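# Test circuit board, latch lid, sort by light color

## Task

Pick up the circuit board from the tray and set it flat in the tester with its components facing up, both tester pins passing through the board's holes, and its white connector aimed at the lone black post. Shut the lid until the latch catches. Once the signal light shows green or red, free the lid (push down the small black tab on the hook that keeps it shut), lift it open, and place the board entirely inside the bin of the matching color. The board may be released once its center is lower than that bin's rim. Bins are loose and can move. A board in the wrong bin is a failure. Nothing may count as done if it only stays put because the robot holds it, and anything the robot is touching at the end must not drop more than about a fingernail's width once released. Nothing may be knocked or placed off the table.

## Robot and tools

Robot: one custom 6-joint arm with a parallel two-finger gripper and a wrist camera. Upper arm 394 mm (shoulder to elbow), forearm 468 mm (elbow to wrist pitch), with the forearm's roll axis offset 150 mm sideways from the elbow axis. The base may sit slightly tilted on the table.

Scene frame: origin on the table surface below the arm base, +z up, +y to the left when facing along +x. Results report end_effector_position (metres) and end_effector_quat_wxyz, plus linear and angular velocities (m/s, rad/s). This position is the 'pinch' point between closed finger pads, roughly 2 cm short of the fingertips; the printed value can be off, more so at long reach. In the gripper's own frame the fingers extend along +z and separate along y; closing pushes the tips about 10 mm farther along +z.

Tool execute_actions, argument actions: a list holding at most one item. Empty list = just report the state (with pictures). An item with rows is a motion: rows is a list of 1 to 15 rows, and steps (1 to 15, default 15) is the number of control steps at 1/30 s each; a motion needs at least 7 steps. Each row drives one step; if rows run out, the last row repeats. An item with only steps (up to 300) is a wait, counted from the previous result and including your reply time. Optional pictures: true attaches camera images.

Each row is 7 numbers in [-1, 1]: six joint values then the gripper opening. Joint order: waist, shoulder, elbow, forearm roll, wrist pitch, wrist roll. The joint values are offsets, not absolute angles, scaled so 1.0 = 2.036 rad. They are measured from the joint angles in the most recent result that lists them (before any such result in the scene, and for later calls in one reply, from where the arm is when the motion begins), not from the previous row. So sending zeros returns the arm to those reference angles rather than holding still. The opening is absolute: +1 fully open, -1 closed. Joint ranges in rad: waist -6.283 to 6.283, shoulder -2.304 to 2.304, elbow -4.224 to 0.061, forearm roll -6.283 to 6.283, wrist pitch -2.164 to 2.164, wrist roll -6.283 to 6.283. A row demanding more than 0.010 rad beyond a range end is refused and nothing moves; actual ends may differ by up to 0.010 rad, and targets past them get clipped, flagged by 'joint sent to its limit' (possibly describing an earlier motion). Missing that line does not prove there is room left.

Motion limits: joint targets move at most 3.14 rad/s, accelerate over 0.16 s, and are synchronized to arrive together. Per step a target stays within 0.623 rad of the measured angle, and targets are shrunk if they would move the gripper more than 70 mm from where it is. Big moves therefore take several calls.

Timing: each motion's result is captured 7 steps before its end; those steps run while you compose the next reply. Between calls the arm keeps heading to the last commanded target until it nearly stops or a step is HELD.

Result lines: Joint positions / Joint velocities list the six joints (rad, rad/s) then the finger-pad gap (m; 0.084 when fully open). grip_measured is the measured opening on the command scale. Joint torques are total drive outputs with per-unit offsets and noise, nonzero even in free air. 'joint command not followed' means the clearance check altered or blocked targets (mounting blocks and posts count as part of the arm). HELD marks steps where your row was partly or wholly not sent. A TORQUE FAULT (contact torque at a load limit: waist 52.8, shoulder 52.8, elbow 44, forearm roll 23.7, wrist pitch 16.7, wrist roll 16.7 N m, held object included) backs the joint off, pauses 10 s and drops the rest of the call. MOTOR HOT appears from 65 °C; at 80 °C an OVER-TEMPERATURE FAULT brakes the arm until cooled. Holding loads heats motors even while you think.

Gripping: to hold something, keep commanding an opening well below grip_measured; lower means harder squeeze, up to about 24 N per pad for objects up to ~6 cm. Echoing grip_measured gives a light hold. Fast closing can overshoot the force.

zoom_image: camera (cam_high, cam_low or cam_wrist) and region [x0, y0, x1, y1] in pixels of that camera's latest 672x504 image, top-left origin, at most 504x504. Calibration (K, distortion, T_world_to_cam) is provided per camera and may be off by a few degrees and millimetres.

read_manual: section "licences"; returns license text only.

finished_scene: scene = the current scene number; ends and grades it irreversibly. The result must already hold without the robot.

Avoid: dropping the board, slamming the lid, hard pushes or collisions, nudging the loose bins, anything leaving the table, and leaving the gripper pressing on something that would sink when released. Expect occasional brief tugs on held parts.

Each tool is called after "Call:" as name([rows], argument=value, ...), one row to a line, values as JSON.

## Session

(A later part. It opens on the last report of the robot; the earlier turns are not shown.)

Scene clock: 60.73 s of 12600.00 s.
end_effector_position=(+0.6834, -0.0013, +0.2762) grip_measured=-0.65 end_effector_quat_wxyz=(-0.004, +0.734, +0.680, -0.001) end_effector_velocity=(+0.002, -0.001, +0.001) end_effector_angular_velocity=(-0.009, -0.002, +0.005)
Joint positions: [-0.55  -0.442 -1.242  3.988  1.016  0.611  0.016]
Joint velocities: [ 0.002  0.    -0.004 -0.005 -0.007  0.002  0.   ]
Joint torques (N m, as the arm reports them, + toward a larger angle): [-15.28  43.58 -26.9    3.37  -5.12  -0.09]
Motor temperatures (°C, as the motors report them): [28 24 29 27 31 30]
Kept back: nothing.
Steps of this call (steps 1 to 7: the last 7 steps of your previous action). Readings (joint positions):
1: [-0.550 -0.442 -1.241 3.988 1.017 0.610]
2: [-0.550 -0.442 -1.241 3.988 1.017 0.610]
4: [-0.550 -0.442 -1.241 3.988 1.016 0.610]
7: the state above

Call:
execute_actions([
  {"rows":[[-0.001,0.002,0.003,0,0,-0.002,-0.85],[-0.002,0.006,0.009,0.001,-0.001,-0.005,-0.85],[-0.004,0.011,0.018,0.002,-0.003,-0.009,-0.85],[-0.007,0.018,0.029,0.003,-0.005,-0.014,-0.85],[-0.009,0.025,0.04,0.004,-0.007,-0.02,-0.85],[-0.012,0.032,0.052,0.006,-0.009,-0.026,-0.85],[-0.014,0.039,0.064,0.007,-0.011,-0.032,-0.85],[-0.016,0.046,0.076,0.009,-0.013,-0.038,-0.85],[-0.018,0.052,0.087,0.011,-0.016,-0.044,-0.85],[-0.02,0.057,0.096,0.012,-0.018,-0.048,-0.85],[-0.022,0.062,0.104,0.013,-0.019,-0.052,-0.85],[-0.0233,0.0661,0.112,0.0147,-0.0209,-0.0562,-0.85]],"steps":15},
])

Call:
execute_actions([
  {"steps":8},
], pictures=true)

Scene clock: 61.53 s of 12600.00 s.
end_effector_position=(+0.6663, -0.0006, +0.2797) grip_measured=-0.65 end_effector_quat_wxyz=(+0.002, +0.732, +0.681, -0.000) end_effector_velocity=(-0.176, +0.009, +0.028) end_effector_angular_velocity=(-0.010, -0.031, +0.014)
Joint positions: [-0.563 -0.403 -1.185  3.996  1.     0.58   0.016]
Joint velocities: [-0.134  0.344  0.525  0.059 -0.071 -0.265  0.   ]
Joint torques (N m, as the arm reports them, + toward a larger angle): [-20.67  28.93  -6.57  -4.89  -1.07   0.57]
Motor temperatures (°C, as the motors report them): [28 24 29 27 31 30]
Steps of this call (steps 1 to 15: the robot went on to your last target; step 16: nothing new was sent; steps 17 to 24: the first 8 steps of this action). Readings (joint positions):
17: [-0.550 -0.442 -1.242 3.987 1.015 0.611]
18: [-0.550 -0.441 -1.241 3.987 1.014 0.610]
20: [-0.551 -0.436 -1.234 3.990 1.010 0.606]
24: the state above

Scene clock: 61.80 s of 12600.00 s.
end_effector_position=(+0.6152, +0.0019, +0.2779) grip_measured=-0.65 end_effector_quat_wxyz=(+0.001, +0.733, +0.681, +0.000) end_effector_velocity=(-0.100, +0.005, -0.020) end_effector_angular_velocity=(+0.011, +0.020, -0.013)
Joint positions: [-0.593 -0.32  -1.04   4.014  0.978  0.509  0.016]
Joint velocities: [-0.046  0.132  0.27   0.035 -0.048 -0.13   0.   ]
Joint torques (N m, as the arm reports them, + toward a larger angle): [-15.76  11.74  -9.37  -3.69  -0.77   0.18]
Motor temperatures (°C, as the motors report them): [28 24 29 27 31 30]
Kept back: nothing.
Steps of this call (steps 1 to 7: the last 7 steps of your previous action; step 8: the robot went on to your last target). Readings (joint positions):
1: [-0.567 -0.391 -1.166 3.999 0.998 0.571]
2: [-0.572 -0.379 -1.146 4.001 0.995 0.560]
4: [-0.581 -0.354 -1.104 4.006 0.989 0.540]
8: the state above
camera_calibration (this result's frames):
cam_wrist: T_world_to_cam=[[0.999179, -0.0399096, 0.00701763, -0.588994], [-0.040065, -0.998918, 0.0236054, 0.0870677], [0.00606795, -0.0238672, -0.999697, 0.402205], [0, 0, 0, 1]] pos_world=[0.589558, 0.0730665, 0.404161]

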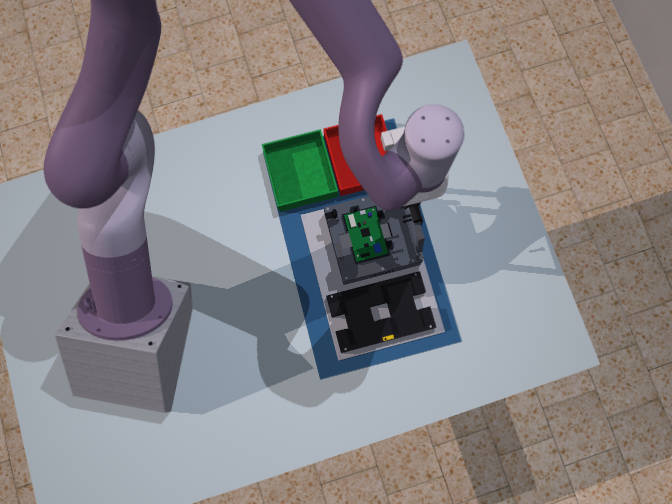

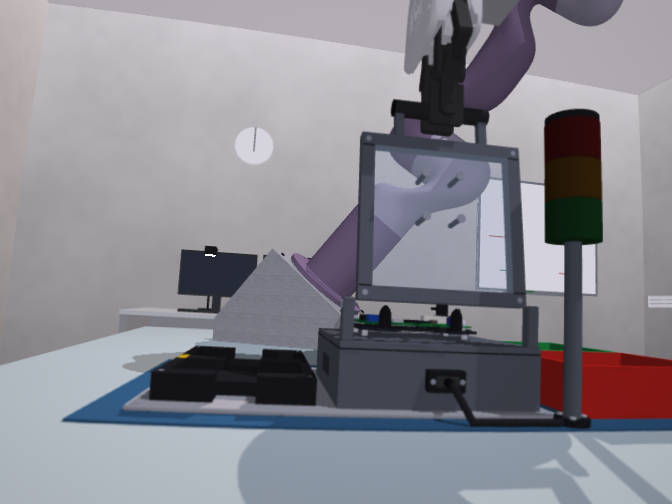

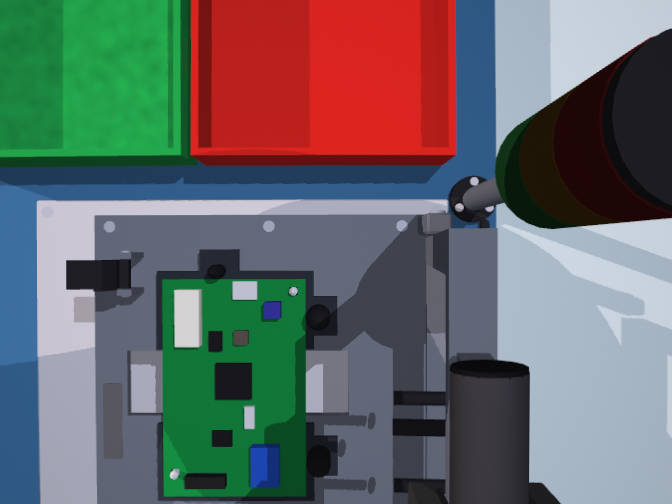

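Call:
execute_actions([
  {"rows":[[-0.002,0.008,0.016,0.003,-0.003,-0.008,-0.85],[-0.003,0.011,0.023,0.004,-0.005,-0.012,-0.85],[-0.004,0.015,0.033,0.007,-0.008,-0.018,-0.85],[-0.005,0.02,0.044,0.01,-0.011,-0.025,-0.85],[-0.006,0.024,0.055,0.013,-0.015,-0.032,-0.85],[-0.007,0.028,0.066,0.017,-0.019,-0.04,-0.85],[-0.008,0.032,0.077,0.02,-0.023,-0.047,-0.85],[-0.009,0.036,0.088,0.024,-0.027,-0.054,-0.85],[-0.01,0.039,0.098,0.028,-0.031,-0.061,-0.85],[-0.011,0.042,0.107,0.031,-0.034,-0.067,-0.85],[-0.012,0.044,0.114,0.034,-0.037,-0.072,-0.85],[-0.012,0.0452,0.1192,0.0355,-0.0389,-0.0761,-0.85]],"steps":15},
])

Call:
execute_actions([
  {"steps":14},
])

Scene clock: 62.60 s of 12600.00 s.
end_effector_position=(+0.5832, +0.0039, +0.2675) grip_measured=-0.65 end_effector_quat_wxyz=(-0.001, +0.733, +0.681, +0.000) end_effector_velocity=(-0.192, +0.010, -0.078) end_effector_angular_velocity=(+0.018, +0.010, +0.003)
Joint positions: [-0.604 -0.281 -0.949  4.035  0.954  0.457  0.016]
Joint velocities: [-0.049  0.208  0.54   0.156 -0.164 -0.342 -0.   ]
Joint torques (N m, as the arm reports them, + toward a larger angle): [-14.13  23.23  -7.08  -0.93  -0.44   0.04]
Motor temperatures (°C, as the motors report them): [28 24 29 27 31 30]
Steps of this call (steps 1 to 16: the robot went on to your last target; steps 17 to 24: the first 8 steps of this action). Readings (joint positions):
17: [-0.597 -0.308 -1.014 4.018 0.973 0.496]
18: [-0.598 -0.307 -1.013 4.018 0.972 0.496]
20: [-0.598 -0.303 -1.004 4.020 0.970 0.490]
24: the state above

Scene clock: 63.07 s of 12600.00 s.
end_effector_position=(+0.5290, +0.0050, +0.2436) grip_measured=-0.65 end_effector_quat_wxyz=(-0.001, +0.733, +0.680, +0.000) end_effector_velocity=(-0.009, -0.002, -0.001) end_effector_angular_velocity=(-0.008, -0.004, +0.002)
Joint positions: [-0.617 -0.23  -0.8    4.086  0.9    0.356  0.016]
Joint velocities: [-0.008  0.012  0.026  0.006 -0.013 -0.02  -0.   ]
Joint torques (N m, as the arm reports them, + toward a larger angle): [-18.62  28.96  -9.05  -4.37  -0.96   0.03]
Motor temperatures (°C, as the motors report them): [28 24 29 27 31 30]
Kept back: nothing.
Steps of this call (steps 1 to 7: the last 7 steps of your previous action; steps 8 to 14: the robot went on to your last target). Readings (joint positions):
1: [-0.605 -0.274 -0.931 4.041 0.948 0.445]
2: [-0.607 -0.267 -0.911 4.047 0.942 0.432]
4: [-0.610 -0.253 -0.871 4.060 0.929 0.406]
8: [-0.614 -0.236 -0.816 4.080 0.908 0.369]
14: the state above

Call:
execute_actions([
  {"rows":[[0,0,0.002,0.001,-0.001,-0.002,-0.85],[0,0.001,0.008,0.005,-0.004,-0.007,-0.85],[0.001,0.001,0.016,0.011,-0.009,-0.015,-0.85],[0.002,0.002,0.025,0.018,-0.014,-0.024,-0.85],[0.004,0.002,0.035,0.026,-0.02,-0.034,-0.85],[0.006,0.001,0.044,0.034,-0.025,-0.043,-0.85],[0.009,0,0.052,0.043,-0.031,-0.053,-0.85],[0.012,-0.002,0.06,0.052,-0.037,-0.063,-0.85],[0.015,-0.004,0.067,0.061,-0.042,-0.073,-0.85],[0.017,-0.006,0.072,0.069,-0.047,-0.082,-0.85],[0.019,-0.007,0.076,0.075,-0.051,-0.088,-0.85],[0.0199,-0.0081,0.078,0.0791,-0.0534,-0.0924,-0.85]],"steps":15},
])

Call:
execute_actions([
  {"steps":14},
], pictures=true)

Scene clock: 63.87 s of 12600.00 s.
end_effector_position=(+0.5095, +0.0058, +0.2270) grip_measured=-0.65 end_effector_quat_wxyz=(-0.001, +0.734, +0.679, +0.001) end_effector_velocity=(-0.164, +0.011, -0.165) end_effector_angular_velocity=(+0.026, +0.016, -0.021)
Joint positions: [-0.612 -0.227 -0.746  4.125  0.871  0.304  0.016]
Joint velocities: [ 0.089 -0.02   0.447  0.372 -0.267 -0.447  0.   ]
Joint torques (N m, as the arm reports them, + toward a larger angle): [ -8.72  16.82 -11.46  -0.04  -2.88  -0.04]
Motor temperatures (°C, as the motors report them): [28 24 29 27 31 30]
Steps of this call (steps 1 to 16: the robot went on to your last target; steps 17 to 24: the first 8 steps of this action). Readings (joint positions):
17: [-0.618 -0.228 -0.797 4.086 0.899 0.354]
18: [-0.618 -0.229 -0.797 4.087 0.898 0.353]
20: [-0.618 -0.228 -0.791 4.091 0.896 0.347]
24: the state above

Scene clock: 64.33 s of 12600.00 s.
end_effector_position=(+0.4739, +0.0078, +0.1832) grip_measured=-0.64 end_effector_quat_wxyz=(+0.002, +0.733, +0.681, +0.000) end_effector_velocity=(-0.007, +0.000, -0.007) end_effector_angular_velocity=(-0.002, +0.000, +0.001)
Joint positions: [-0.577 -0.245 -0.646  4.246  0.792  0.17   0.016]
Joint velocities: [ 0.006 -0.003  0.017  0.022 -0.013 -0.025  0.   ]
Joint torques (N m, as the arm reports them, + toward a larger angle): [-18.48  23.22   3.95  -5.26  -0.64   0.36]
Motor temperatures (°C, as the motors report them): [28 24 29 27 31 30]
Kept back: nothing.
Steps of this call (steps 1 to 7: the last 7 steps of your previous action; steps 8 to 14: the robot went on to your last target). Readings (joint positions):
1: [-0.609 -0.228 -0.731 4.138 0.862 0.288]
2: [-0.604 -0.230 -0.715 4.153 0.851 0.271]
4: [-0.595 -0.235 -0.688 4.185 0.829 0.236]
8: [-0.581 -0.243 -0.655 4.231 0.800 0.187]
14: the state above
camera_calibration (this result's frames):
cam_wrist: T_world_to_cam=[[0.999168, -0.0399413, 0.00825226, -0.447132], [-0.0401339, -0.99889, 0.0246785, 0.089331], [0.00725741, -0.0249892, -0.999661, 0.307995], [0, 0, 0, 1]] pos_world=[0.44811, 0.0790693, 0.309376]

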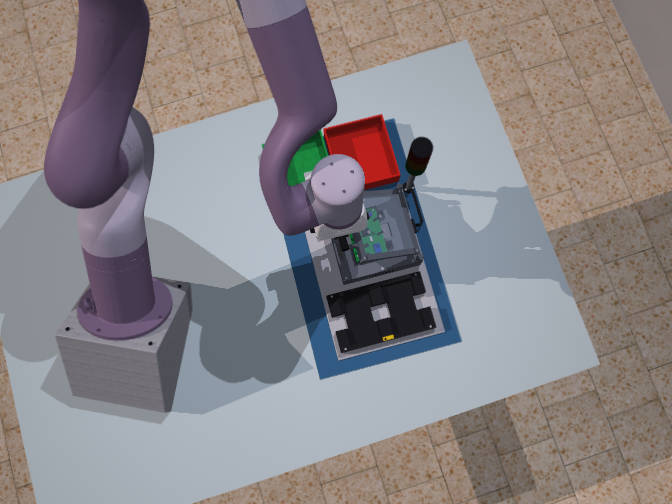

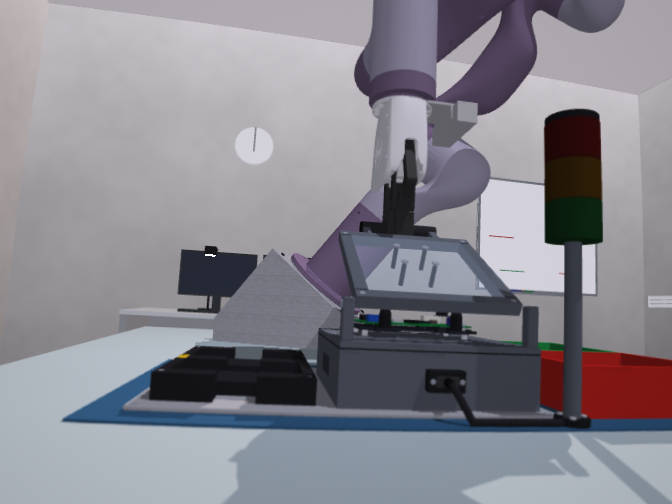

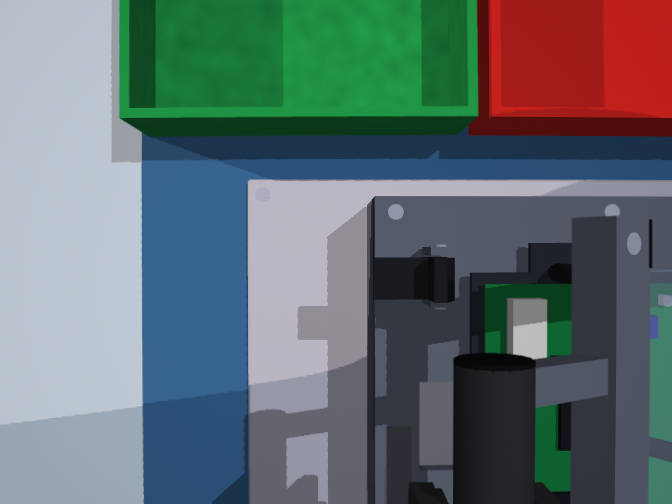

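Call:
execute_actions([
  {"rows":[[0,0,0.002,0.002,-0.001,-0.002,-0.85],[0.001,-0.001,0.005,0.006,-0.003,-0.006,-0.85],[0.003,-0.003,0.009,0.013,-0.006,-0.012,-0.85],[0.005,-0.006,0.012,0.021,-0.009,-0.019,-0.85],[0.008,-0.009,0.015,0.029,-0.012,-0.027,-0.85],[0.011,-0.013,0.017,0.037,-0.015,-0.034,-0.85],[0.015,-0.017,0.019,0.046,-0.018,-0.042,-0.85],[0.019,-0.022,0.02,0.055,-0.022,-0.05,-0.85],[0.022,-0.026,0.021,0.063,-0.025,-0.057,-0.85],[0.025,-0.03,0.021,0.069,-0.027,-0.063,-0.85],[0.027,-0.033,0.021,0.074,-0.029,-0.067,-0.85],[0.0289,-0.0353,0.021,0.0778,-0.0301,-0.0704,-0.85]],"steps":15},
])

Call:
execute_actions([
  {"steps":14},
], pictures=true)

Scene clock: 65.30 s of 12600.00 s.
end_effector_position=(+0.4667, +0.0082, +0.1704) grip_measured=-0.64 end_effector_quat_wxyz=(+0.003, +0.734, +0.680, +0.002) end_effector_velocity=(-0.056, +0.004, -0.119) end_effector_angular_velocity=(+0.010, -0.001, -0.008)
Joint positions: [-0.564 -0.26  -0.626  4.292  0.773  0.128  0.016]
Joint velocities: [ 0.136 -0.163  0.134  0.387 -0.155 -0.353 -0.   ]
Joint torques (N m, as the arm reports them, + toward a larger angle): [-16.31   8.45   5.72  -7.95  -1.19   0.  ]
Motor temperatures (°C, as the motors report them): [28 24 29 27 31 30]
Steps of this call (steps 1 to 21: the robot went on to your last target; steps 22 to 29: the first 8 steps of this action). Readings (joint positions):
22: [-0.576 -0.246 -0.644 4.249 0.791 0.168]
23: [-0.576 -0.246 -0.644 4.249 0.791 0.167]
25: [-0.575 -0.247 -0.642 4.255 0.788 0.162]
29: the state above

Scene clock: 65.77 s of 12600.00 s.
end_effector_position=(+0.4546, +0.0088, +0.1361) grip_measured=-0.65 end_effector_quat_wxyz=(+0.001, +0.732, +0.681, +0.001) end_effector_velocity=(-0.002, +0.000, -0.006) end_effector_angular_velocity=(-0.000, +0.001, +0.002)
Joint positions: [-0.519 -0.316 -0.603  4.402  0.732  0.029  0.016]
Joint velocities: [ 0.01  -0.011  0.003  0.021 -0.007 -0.019 -0.   ]
Joint torques (N m, as the arm reports them, + toward a larger angle): [-11.69  16.4    3.44  -4.67  -1.62   0.37]
Motor temperatures (°C, as the motors report them): [28 24 29 27 31 30]
Kept back: nothing.
Steps of this call (steps 1 to 7: the last 7 steps of your previous action; steps 8 to 14: the robot went on to your last target). Readings (joint positions):
1: [-0.559 -0.266 -0.622 4.306 0.768 0.116]
2: [-0.553 -0.273 -0.618 4.320 0.762 0.102]
4: [-0.541 -0.288 -0.611 4.350 0.751 0.076]
8: [-0.524 -0.309 -0.605 4.389 0.737 0.041]
14: the state above
camera_calibration (this result's frames):
cam_wrist: T_world_to_cam=[[0.999207, -0.0390951, 0.00756826, -0.427374], [-0.0392624, -0.998955, 0.023383, 0.0905398], [0.00664619, -0.0236616, -0.999698, 0.261288], [0, 0, 0, 1]] pos_world=[0.428854, 0.0799195, 0.262326]

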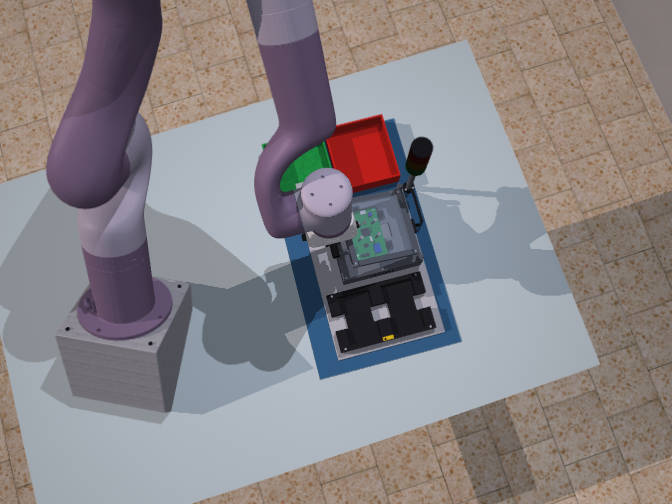

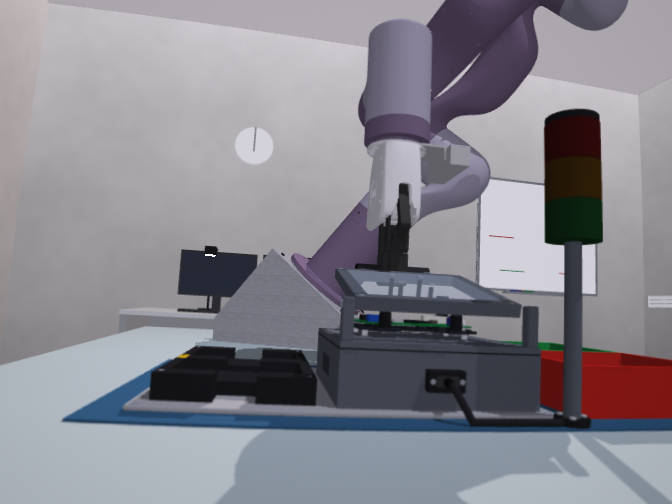

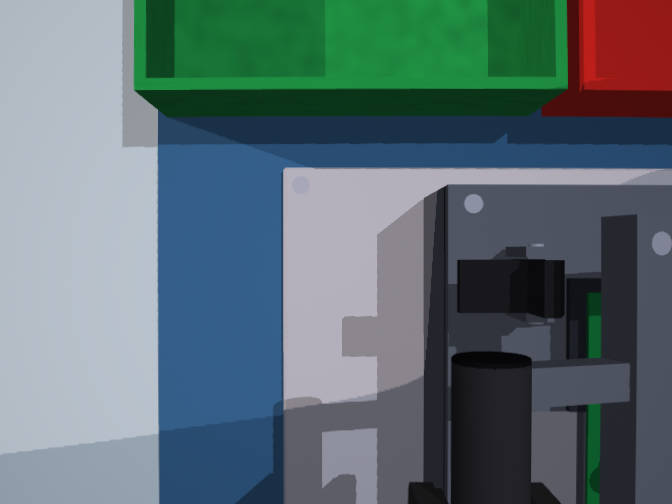

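Call:
execute_actions([
  {"rows":[[0.001,-0.002,0,0.003,-0.001,-0.002,-0.85],[0.003,-0.004,0,0.007,-0.002,-0.005,-0.85],[0.005,-0.007,0,0.011,-0.003,-0.008,-0.85],[0.007,-0.01,0,0.016,-0.004,-0.012,-0.85],[0.01,-0.013,-0.001,0.021,-0.005,-0.016,-0.85],[0.012,-0.016,-0.001,0.026,-0.007,-0.019,-0.85],[0.014,-0.019,-0.001,0.031,-0.008,-0.023,-0.85],[0.016,-0.022,-0.001,0.035,-0.009,-0.026,-0.85],[0.0184,-0.0243,-0.0015,0.0399,-0.0103,-0.0294,-0.85]],"steps":15},
])

Call:
execute_actions([
  {"steps":10},
], pictures=true)

Scene clock: 66.60 s of 12600.00 s.
end_effector_position=(+0.4528, +0.0089, +0.1254) grip_measured=-0.65 end_effector_quat_wxyz=(-0.000, +0.733, +0.680, +0.000) end_effector_velocity=(-0.012, +0.001, -0.077) end_effector_angular_velocity=(+0.005, +0.015, -0.013)
Joint positions: [-0.503 -0.338 -0.603  4.436  0.722  0.003  0.016]
Joint velocities: [ 0.115 -0.157 -0.002  0.247 -0.067 -0.183  0.   ]
Joint torques (N m, as the arm reports them, + toward a larger angle): [-13.96  21.14  -2.27  -4.59  -1.54   0.28]
Motor temperatures (°C, as the motors report them): [28 24 29 27 31 30]
Steps of this call (steps 1 to 17: the robot went on to your last target; steps 18 to 25: the first 8 steps of this action). Readings (joint positions):
18: [-0.518 -0.317 -0.603 4.404 0.731 0.027]
19: [-0.518 -0.318 -0.603 4.405 0.731 0.027]
21: [-0.515 -0.321 -0.603 4.410 0.729 0.023]
25: the state above

Scene clock: 66.93 s of 12600.00 s.
end_effector_position=(+0.4515, +0.0090, +0.1123) grip_measured=-0.65 end_effector_quat_wxyz=(-0.000, +0.733, +0.680, -0.000) end_effector_velocity=(+0.001, +0.000, -0.005) end_effector_angular_velocity=(+0.000, -0.002, +0.001)
Joint positions: [-0.483 -0.365 -0.605  4.48   0.711 -0.029  0.016]
Joint velocities: [ 0.009 -0.011 -0.003  0.021 -0.004 -0.014 -0.   ]
Joint torques (N m, as the arm reports them, + toward a larger angle): [-14.18  30.98  -7.64  -2.54  -1.28   0.63]
Motor temperatures (°C, as the motors report them): [28 24 29 27 31 30]
Kept back: nothing.
Steps of this call (steps 1 to 7: the last 7 steps of your previous action; steps 8 to 10: the robot went on to your last target). Readings (joint positions):
1: [-0.499 -0.343 -0.603 4.444 0.720 -0.003]
2: [-0.495 -0.348 -0.603 4.453 0.718 -0.009]
4: [-0.489 -0.357 -0.604 4.467 0.714 -0.019]
8: [-0.483 -0.364 -0.604 4.478 0.711 -0.028]
10: the state above
camera_calibration (this result's frames):
cam_wrist: T_world_to_cam=[[0.999115, -0.041865, 0.00399909, -0.423588], [-0.0419456, -0.998859, 0.0228277, 0.0924754], [0.00303885, -0.0229753, -0.999731, 0.239145], [0, 0, 0, 1]] pos_world=[0.426365, 0.0801309, 0.238664]

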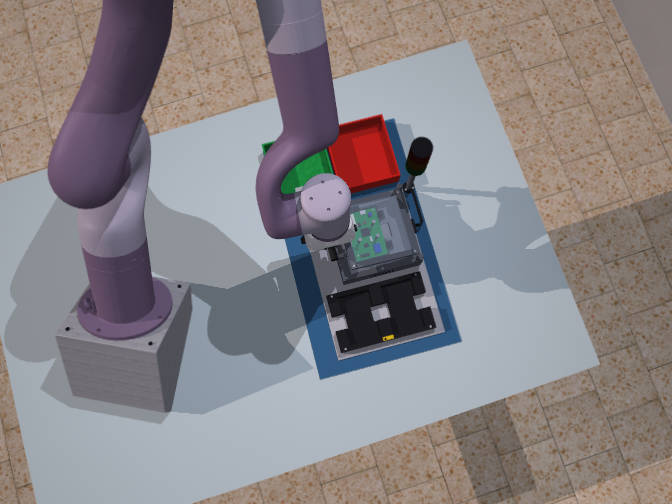

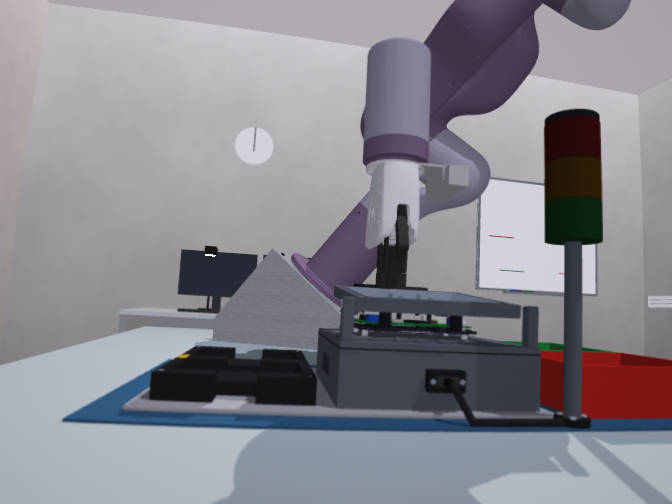

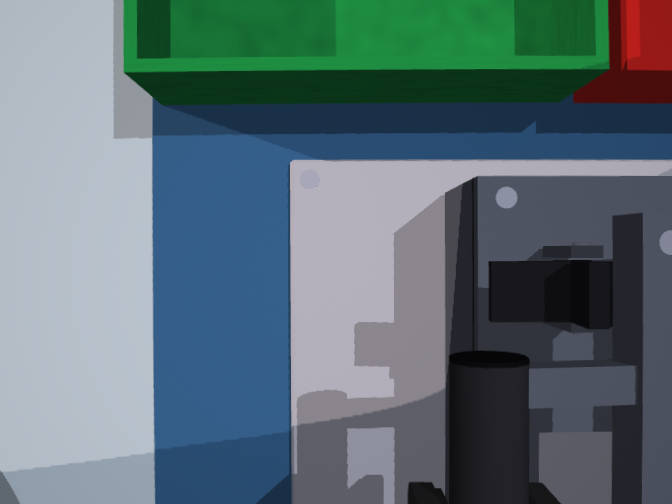

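Call:
execute_actions([
  {"rows":[[0.001,-0.001,0,0.002,0,-0.001,-0.85],[0.002,-0.002,0,0.004,-0.001,-0.003,-0.85],[0.003,-0.004,0,0.006,-0.002,-0.005,-0.85],[0.004,-0.005,0,0.009,-0.002,-0.006,-0.85],[0.005,-0.007,0,0.011,-0.003,-0.008,-0.85],[0.006,-0.008,0,0.013,-0.003,-0.01,-0.85],[0.007,-0.009,0,0.015,-0.004,-0.011,-0.85],[0.008,-0.0106,-0.0006,0.0173,-0.0045,-0.0128,-0.85]],"steps":13},
])

Call:
execute_actions([
  {"steps":10},
], pictures=true)

Scene clock: 67.57 s of 12600.00 s.
end_effector_position=(+0.4514, +0.0091, +0.1092) grip_measured=-0.65 end_effector_quat_wxyz=(-0.000, +0.733, +0.680, -0.001) end_effector_velocity=(-0.004, +0.000, -0.031) end_effector_angular_velocity=(+0.002, +0.005, -0.007)
Joint positions: [-0.477 -0.371 -0.605  4.492  0.708 -0.037  0.016]
Joint velocities: [ 0.048 -0.066 -0.005  0.105 -0.023 -0.074  0.   ]
Joint torques (N m, as the arm reports them, + toward a larger angle): [-13.48  30.6  -11.44  -0.83  -0.09  -0.02]
Motor temperatures (°C, as the motors report them): [28 24 29 27 31 30]
Steps of this call (steps 1 to 13: the robot went on to your last target; steps 14 to 19: the first 6 steps of this action). Readings (joint positions):
14: [-0.481 -0.366 -0.605 4.483 0.710 -0.031]
15: [-0.481 -0.366 -0.605 4.483 0.710 -0.031]
17: [-0.480 -0.367 -0.605 4.486 0.709 -0.033]
19: the state above

Scene clock: 67.90 s of 12600.00 s.
end_effector_position=(+0.4507, +0.0091, +0.1026) grip_measured=-0.65 end_effector_quat_wxyz=(-0.000, +0.733, +0.680, -0.001) end_effector_velocity=(-0.001, -0.000, -0.004) end_effector_angular_velocity=(-0.000, +0.001, +0.000)
Joint positions: [-0.467 -0.385 -0.607  4.514  0.703 -0.054  0.016]
Joint velocities: [ 0.005 -0.008 -0.     0.012 -0.003 -0.01   0.   ]
Joint torques (N m, as the arm reports them, + toward a larger angle): [-13.72  21.18  -6.71  -2.07  -0.9    0.4 ]
Motor temperatures (°C, as the motors report them): [28 24 29 27 31 30]
Kept back: nothing.
Steps of this call (steps 1 to 7: the last 7 steps of your previous action; steps 8 to 10: the robot went on to your last target). Readings (joint positions):
1: [-0.476 -0.373 -0.606 4.495 0.707 -0.040]
2: [-0.474 -0.376 -0.606 4.499 0.706 -0.043]
4: [-0.470 -0.380 -0.606 4.507 0.704 -0.048]
8: [-0.468 -0.384 -0.607 4.513 0.703 -0.053]
10: the state above
camera_calibration (this result's frames):
cam_wrist: T_world_to_cam=[[0.999099, -0.0422928, 0.00340871, -0.422721], [-0.0423614, -0.998826, 0.0234885, 0.0928597], [0.00241131, -0.0236118, -0.999718, 0.229768], [0, 0, 0, 1]] pos_world=[0.42572, 0.0802979, 0.228963]

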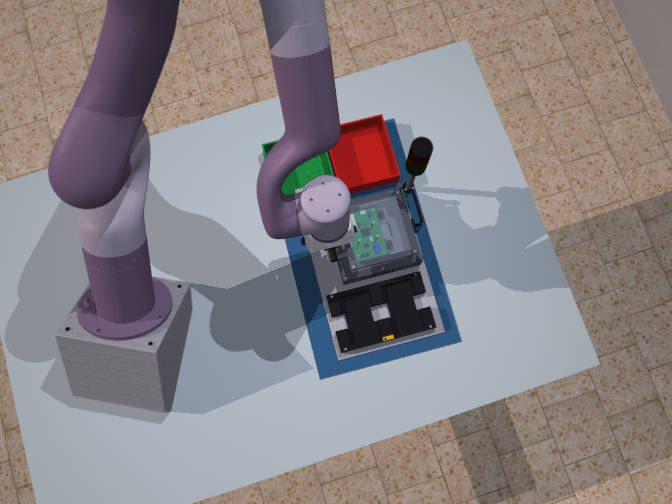

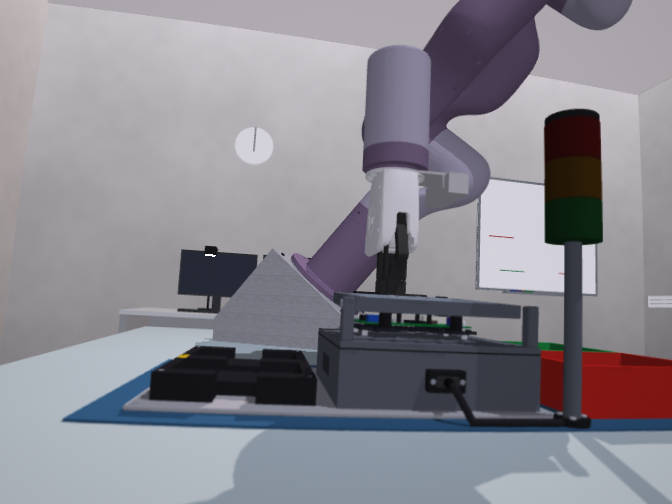

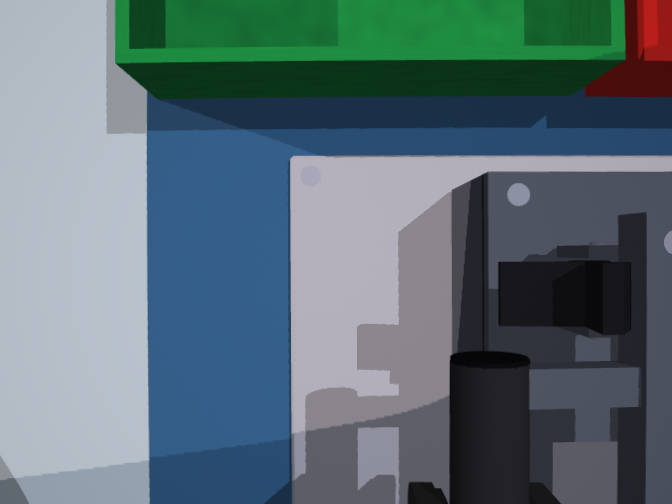

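Call:
execute_actions([
  {"rows":[[0.001,-0.001,0,0.002,0,-0.001,-0.85],[0.002,-0.002,0,0.004,-0.001,-0.003,-0.85],[0.003,-0.004,0,0.006,-0.002,-0.004,-0.85],[0.004,-0.005,0,0.008,-0.002,-0.006,-0.85],[0.005,-0.006,0,0.01,-0.003,-0.007,-0.85],[0.006,-0.008,0.0005,0.012,-0.003,-0.009,-0.85],[0.0066,-0.0087,0.0005,0.014,-0.0036,-0.0103,-0.85]],"steps":12},
])

Call:
execute_actions([
  {"steps":10},
], pictures=true)

Scene clock: 68.43 s of 12600.00 s.
end_effector_position=(+0.4503, +0.0091, +0.1004) grip_measured=-0.65 end_effector_quat_wxyz=(-0.000, +0.734, +0.680, -0.001) end_effector_velocity=(-0.002, +0.001, -0.024) end_effector_angular_velocity=(-0.002, +0.003, -0.003)
Joint positions: [-0.464 -0.389 -0.607  4.522  0.7   -0.06   0.016]
Joint velocities: [ 0.039 -0.049 -0.006  0.083 -0.019 -0.057  0.   ]
Joint torques (N m, as the arm reports them, + toward a larger angle): [-12.53  18.54  -3.11  -1.29  -1.67   0.  ]
Motor temperatures (°C, as the motors report them): [28 24 29 27 31 30]
Steps of this call (steps 1 to 11: the robot went on to your last target; steps 12 to 16: the first 5 steps of this action). Readings (joint positions):
12: [-0.466 -0.386 -0.607 4.516 0.702 -0.055]
13: [-0.466 -0.386 -0.607 4.516 0.702 -0.056]
15: [-0.465 -0.388 -0.607 4.519 0.701 -0.058]
16: the state above

Scene clock: 68.77 s of 12600.00 s.
end_effector_position=(+0.4495, +0.0089, +0.0946) grip_measured=-0.64 end_effector_quat_wxyz=(-0.000, +0.734, +0.679, -0.002) end_effector_velocity=(-0.002, +0.000, -0.003) end_effector_angular_velocity=(+0.001, +0.002, -0.002)
Joint positions: [-0.454 -0.401 -0.608  4.542  0.695 -0.075  0.016]
Joint velocities: [ 0.005 -0.007  0.001  0.011 -0.002 -0.008  0.   ]
Joint torques (N m, as the arm reports them, + toward a larger angle): [-9.43  6.95  6.82 -5.02 -0.49 -0.23]
Motor temperatures (°C, as the motors report them): [28 24 29 27 31 30]
Kept back: nothing.
Steps of this call (steps 1 to 7: the last 7 steps of your previous action; steps 8 to 10: the robot went on to your last target). Readings (joint positions):
1: [-0.462 -0.391 -0.607 4.525 0.700 -0.062]
2: [-0.461 -0.393 -0.607 4.528 0.699 -0.064]
4: [-0.458 -0.397 -0.608 4.535 0.697 -0.069]
8: [-0.455 -0.401 -0.608 4.541 0.695 -0.074]
10: the state above
camera_calibration (this result's frames):
cam_wrist: T_world_to_cam=[[0.999052, -0.04349, 0.0021156, -0.421345], [-0.04353, -0.998723, 0.0256389, 0.0930991], [0.000997865, -0.0257067, -0.999669, 0.222432], [0, 0, 0, 1]] pos_world=[0.424776, 0.0803739, 0.220863]

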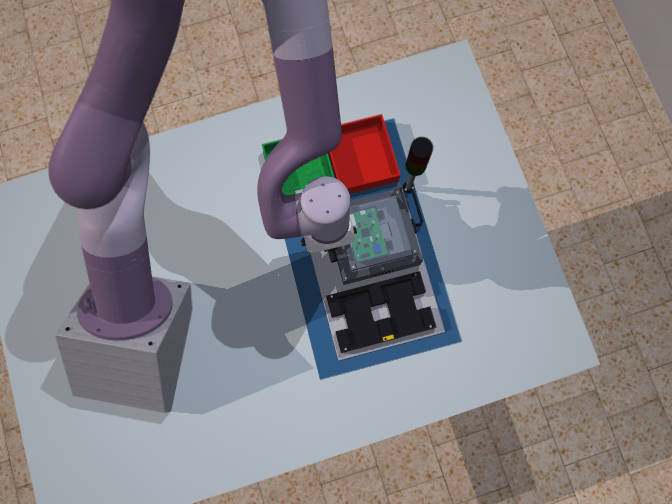

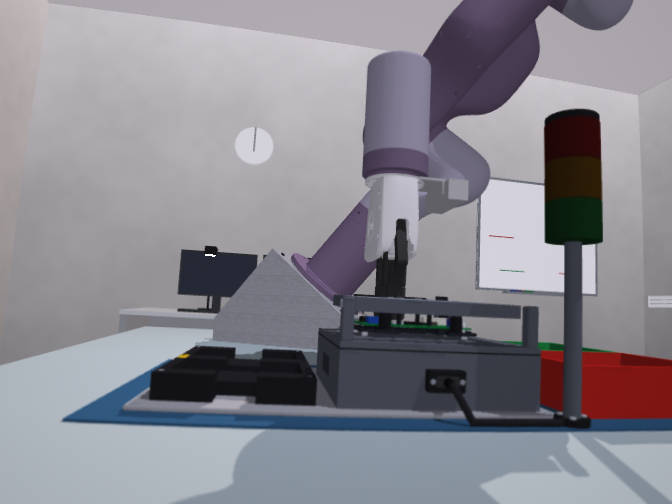

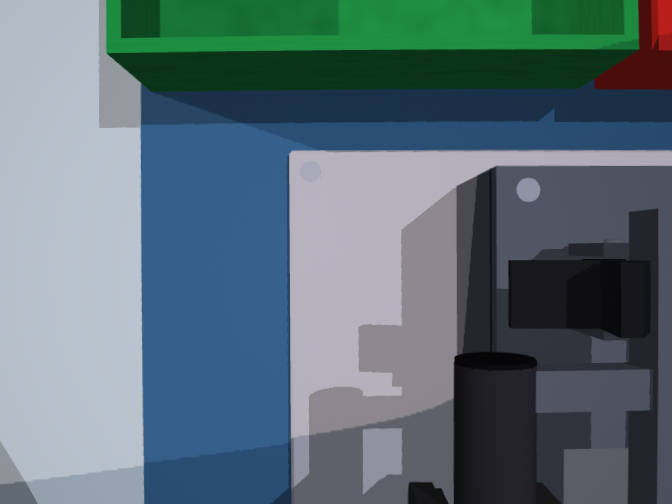

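Call:
execute_actions([
  {"rows":[[0.001,-0.001,0,0.002,0,-0.001,-1],[0.002,-0.002,0,0.004,-0.001,-0.003,-1],[0.003,-0.004,0,0.006,-0.002,-0.004,-1],[0.004,-0.005,0,0.008,-0.002,-0.006,-1],[0.005,-0.006,0,0.01,-0.003,-0.007,-1],[0.006,-0.008,0.0005,0.012,-0.003,-0.009,-1],[0.0066,-0.0087,0.0005,0.014,-0.0036,-0.0103,-1]],"steps":12},
])

Call:
execute_actions([
  {"steps":10},
], pictures=true)

Scene clock: 69.33 s of 12600.00 s.
end_effector_position=(+0.4494, +0.0090, +0.0925) grip_measured=-0.64 end_effector_quat_wxyz=(-0.000, +0.734, +0.679, -0.002) end_effector_velocity=(-0.001, -0.000, -0.024) end_effector_angular_velocity=(-0.007, +0.003, -0.002)
Joint positions: [-0.451 -0.406 -0.609  4.549  0.693 -0.08   0.016]
Joint velocities: [ 0.041 -0.05  -0.009  0.085 -0.022 -0.058  0.   ]
Joint torques (N m, as the arm reports them, + toward a larger angle): [-9.85  9.73  7.7  -7.07 -0.32  0.52]
Motor temperatures (°C, as the motors report them): [28 24 29 27 31 30]
Steps of this call (steps 1 to 12: the robot went on to your last target; steps 13 to 17: the first 5 steps of this action). Readings (joint positions):
13: [-0.454 -0.402 -0.608 4.543 0.695 -0.075]
14: [-0.454 -0.403 -0.608 4.544 0.695 -0.076]
16: [-0.452 -0.404 -0.608 4.547 0.694 -0.078]
17: the state above

Scene clock: 69.67 s of 12600.00 s.
end_effector_position=(+0.4491, +0.0088, +0.0868) grip_measured=-0.64 end_effector_quat_wxyz=(+0.000, +0.734, +0.679, -0.003) end_effector_velocity=(-0.000, -0.001, -0.003) end_effector_angular_velocity=(-0.002, +0.001, +0.001)
Joint positions: [-0.441 -0.418 -0.611  4.57   0.689 -0.095  0.016]
Joint velocities: [ 0.005 -0.007 -0.001  0.01  -0.004 -0.009 -0.   ]
Joint torques (N m, as the arm reports them, + toward a larger angle): [-10.8    6.76  10.95  -4.99  -1.43   0.55]
Motor temperatures (°C, as the motors report them): [28 24 29 27 31 30]
Kept back: nothing.
Steps of this call (steps 1 to 7: the last 7 steps of your previous action; steps 8 to 10: the robot went on to your last target). Readings (joint positions):
1: [-0.449 -0.408 -0.609 4.552 0.692 -0.082]
2: [-0.448 -0.410 -0.609 4.556 0.692 -0.084]
4: [-0.445 -0.414 -0.610 4.563 0.690 -0.089]
8: [-0.442 -0.418 -0.611 4.569 0.689 -0.094]
10: the state above
camera_calibration (this result's frames):
cam_wrist: T_world_to_cam=[[0.999069, -0.0431255, 0.0012021, -0.420887], [-0.0431422, -0.998699, 0.0271692, 0.0929155], [0.0000288505, -0.0271957, -0.99963, 0.215017], [0, 0, 0, 1]] pos_world=[0.424497, 0.0804913, 0.212919]

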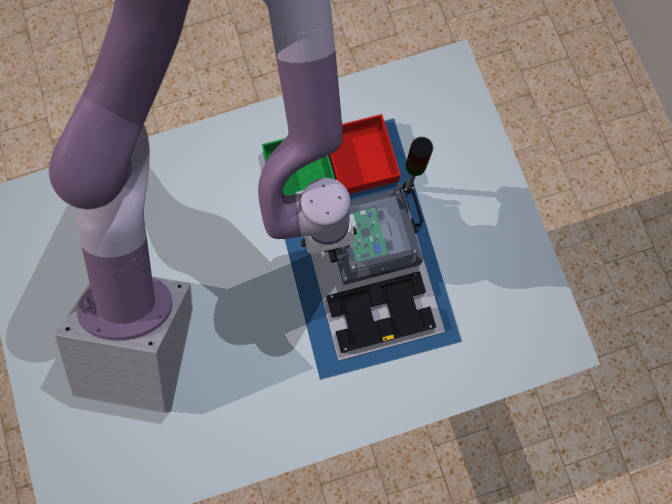

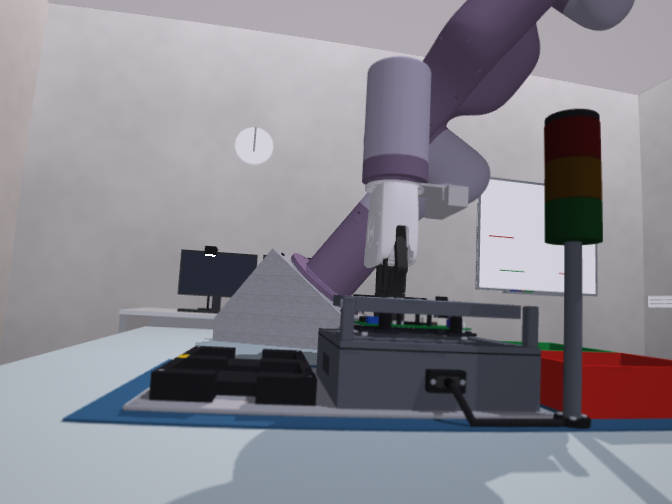

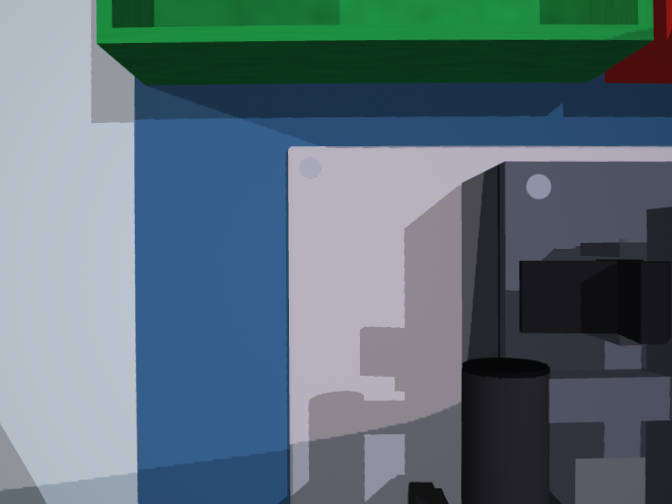

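Call:
execute_actions([
  {"rows":[[-0.004,0.005,0,-0.008,0.002,0.006,-0.55],[-0.005,0.007,0,-0.011,0.003,0.008,-0.42],[-0.007,0.009,0.001,-0.015,0.004,0.011,-0.42],[-0.011,0.014,0.001,-0.024,0.006,0.018,-0.42],[-0.016,0.021,0.002,-0.036,0.009,0.026,-0.42],[-0.022,0.029,0.002,-0.049,0.012,0.036,-0.42],[-0.028,0.037,0.003,-0.062,0.015,0.046,-0.42],[-0.034,0.045,0.003,-0.076,0.018,0.056,-0.42],[-0.038,0.05,0.004,-0.085,0.021,0.063,-0.42],[-0.041,0.0542,0.0042,-0.0917,0.0222,0.0676,-0.42],[-0.041,0.0542,0.0042,-0.0917,0.0222,0.0676,-0.42],[-0.041,0.0542,0.0042,-0.0917,0.0222,0.0676,-0.42],[-0.041,0.0542,0.0042,-0.0917,0.0222,0.0676,-0.42],[-0.041,0.0542,0.0042,-0.0917,0.0222,0.0676,-0.7],[-0.041,0.0542,0.0042,-0.0917,0.0222,0.0676,-0.87]],"steps":15},
])

Call:
execute_actions([
  {"steps":16},
], pictures=true)

Scene clock: 71.03 s of 12600.00 s.
end_effector_position=(+0.4485, +0.0088, +0.1017) grip_measured=-0.44 end_effector_quat_wxyz=(-0.002, +0.734, +0.679, -0.003) end_effector_velocity=(+0.036, +0.001, +0.157) end_effector_angular_velocity=(+0.015, -0.047, +0.029)
Joint positions: [-0.467 -0.386 -0.605  4.512  0.7   -0.052  0.025]
Joint velocities: [-0.238  0.323  0.007 -0.518  0.134  0.383  0.003]
Joint torques (N m, as the arm reports them, + toward a larger angle): [-12.84  36.76  -7.61  -2.97  -0.25  -0.54]
Motor temperatures (°C, as the motors report them): [28 24 29 27 31 30]
Steps of this call (steps 1 to 30: the robot went on to your last target; steps 31 to 33: nothing new was sent; steps 34 to 41: the first 8 steps of this action). Readings (joint positions):
34: [-0.441 -0.419 -0.611 4.571 0.688 -0.095]
35: [-0.442 -0.418 -0.611 4.569 0.688 -0.093]
37: [-0.446 -0.414 -0.608 4.558 0.689 -0.086]
41: the state above

Scene clock: 71.57 s of 12600.00 s.
end_effector_position=(+0.4535, +0.0084, +0.1396) grip_measured=-0.89 end_effector_quat_wxyz=(+0.000, +0.733, +0.681, -0.002) end_effector_velocity=(+0.001, +0.000, +0.003) end_effector_angular_velocity=(+0.000, -0.001, +0.000)
Joint positions: [-0.524 -0.309 -0.602  4.384  0.733  0.042  0.005]
Joint velocities: [-0.004  0.006 -0.001 -0.009  0.004  0.007 -0.   ]
Joint torques (N m, as the arm reports them, + toward a larger angle): [-17.02  27.22  -8.78  -1.29   0.07  -0.4 ]
Motor temperatures (°C, as the motors report them): [28 24 29 27 31 30]
Kept back: nothing.
Steps of this call (steps 1 to 7: the last 7 steps of your previous action; steps 8 to 16: the robot went on to your last target). Readings (joint positions):
1: [-0.475 -0.375 -0.605 4.493 0.705 -0.038]
2: [-0.485 -0.362 -0.604 4.473 0.710 -0.023]
4: [-0.502 -0.338 -0.604 4.434 0.720 0.005]
8: [-0.519 -0.315 -0.603 4.396 0.730 0.033]
16: the state above
camera_calibration (this result's frames):
cam_wrist: T_world_to_cam=[[0.99921, -0.0395822, 0.00358737, -0.42577], [-0.0396606, -0.998891, 0.0253865, 0.0899302], [0.00257854, -0.0255087, -0.999671, 0.266631], [0, 0, 0, 1]] pos_world=[0.428313, 0.0797789, 0.265788]

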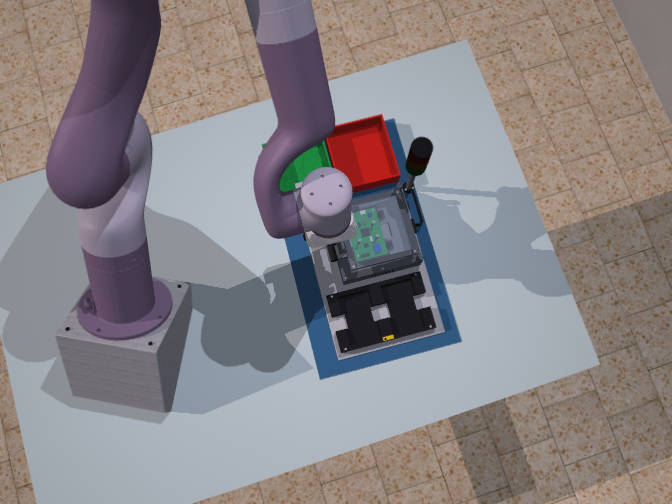

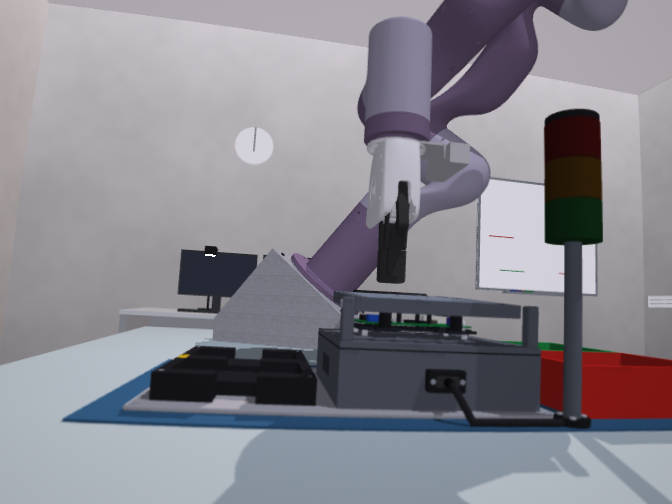

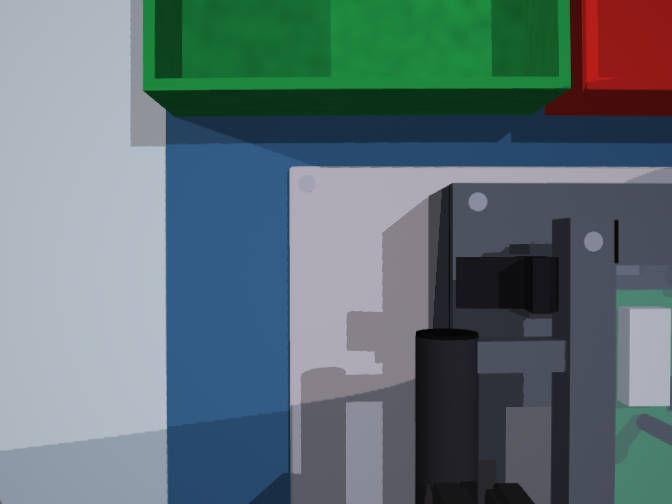

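Call:
execute_actions([
  {"rows":[[0.001,-0.001,0,0.002,0,-0.001,-0.87],[0.003,-0.004,0,0.006,-0.002,-0.005,-0.87],[0.005,-0.007,0,0.011,-0.003,-0.008,-0.87],[0.007,-0.01,-0.001,0.016,-0.004,-0.012,-0.87],[0.009,-0.013,-0.001,0.021,-0.005,-0.015,-0.87],[0.012,-0.016,-0.001,0.026,-0.007,-0.019,-0.87],[0.014,-0.019,-0.001,0.031,-0.008,-0.023,-0.87],[0.016,-0.021,-0.001,0.035,-0.009,-0.026,-0.87],[0.018,-0.024,-0.0015,0.039,-0.01,-0.029,-0.87],[0.0201,-0.0265,-0.0016,0.0434,-0.0112,-0.0321,-0.87]],"steps":15},
])

Call:
execute_actions([
  {"steps":10},
], pictures=true)

Scene clock: 72.50 s of 12600.00 s.
end_effector_position=(+0.4531, +0.0085, +0.1296) grip_measured=-0.89 end_effector_quat_wxyz=(-0.000, +0.733, +0.680, -0.001) end_effector_velocity=(-0.007, +0.002, -0.077) end_effector_angular_velocity=(+0.009, +0.006, -0.007)
Joint positions: [-0.509 -0.33  -0.604  4.418  0.725  0.018  0.005]
Joint velocities: [ 0.119 -0.157 -0.006  0.257 -0.066 -0.19  -0.   ]
Joint torques (N m, as the arm reports them, + toward a larger angle): [-12.68  23.9   -7.92  -2.86   0.32  -0.28]
Motor temperatures (°C, as the motors report them): [28 24 29 27 31 30]
Steps of this call (steps 1 to 15: the robot went on to your last target; steps 16 to 20: nothing new was sent; steps 21 to 28: the first 8 steps of this action). Readings (joint positions):
21: [-0.525 -0.308 -0.602 4.383 0.734 0.043]
22: [-0.525 -0.308 -0.602 4.384 0.734 0.042]
24: [-0.522 -0.312 -0.603 4.390 0.732 0.038]
28: the state above

Scene clock: 72.83 s of 12600.00 s.
end_effector_position=(+0.4526, +0.0087, +0.1160) grip_measured=-0.88 end_effector_quat_wxyz=(+0.000, +0.733, +0.681, -0.000) end_effector_velocity=(+0.000, -0.001, -0.004) end_effector_angular_velocity=(+0.002, -0.007, -0.001)
Joint positions: [-0.488 -0.358 -0.606  4.468  0.713 -0.021  0.005]
Joint velocities: [ 0.001 -0.011 -0.     0.024 -0.001 -0.022  0.001]
Joint torques (N m, as the arm reports them, + toward a larger angle): [  8.12 -15.21  -5.56   1.36  -1.89  -0.46]
Motor temperatures (°C, as the motors report them): [28 24 29 27 31 30]
Kept back: nothing.
Steps of this call (steps 1 to 7: the last 7 steps of your previous action; steps 8 to 10: the robot went on to your last target). Readings (joint positions):
1: [-0.505 -0.335 -0.604 4.427 0.722 0.011]
2: [-0.501 -0.340 -0.604 4.435 0.720 0.005]
4: [-0.494 -0.349 -0.605 4.451 0.716 -0.007]
8: [-0.489 -0.357 -0.606 4.466 0.713 -0.019]
10: the state above
camera_calibration (this result's frames):
cam_wrist: T_world_to_cam=[[0.999182, -0.040135, 0.00500285, -0.424887], [-0.0402415, -0.998916, 0.0234089, 0.0912471], [0.00405791, -0.023591, -0.999713, 0.242424], [0, 0, 0, 1]] pos_world=[0.427227, 0.0798143, 0.242344]

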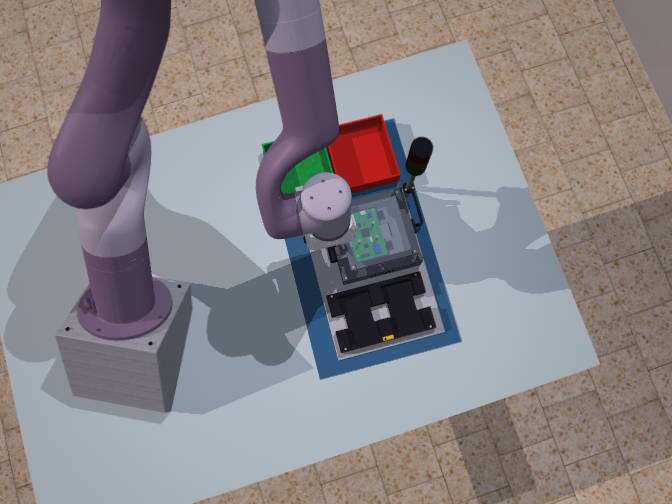

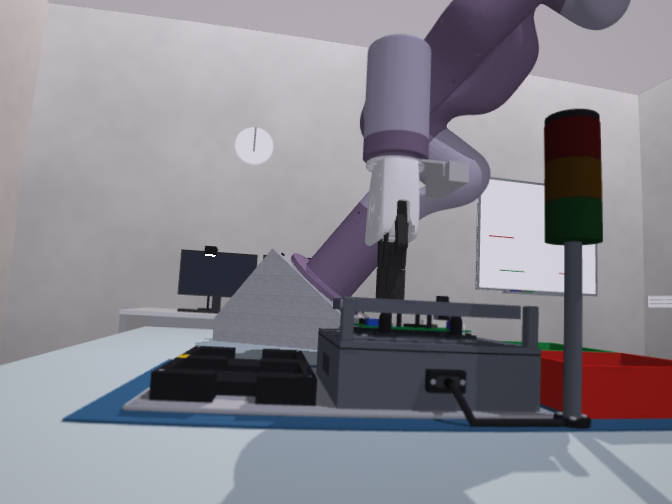

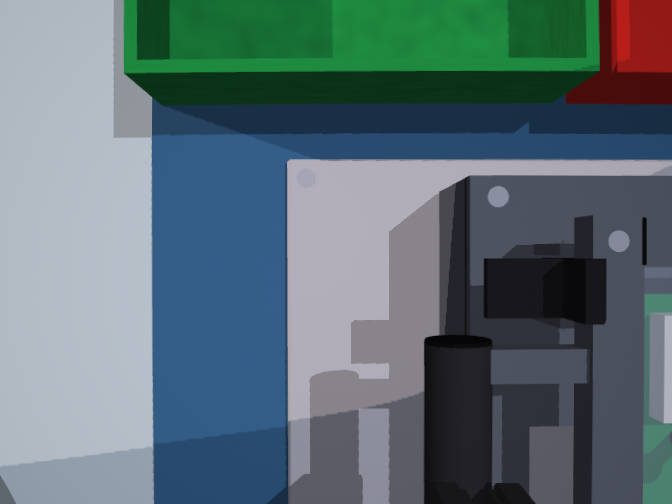

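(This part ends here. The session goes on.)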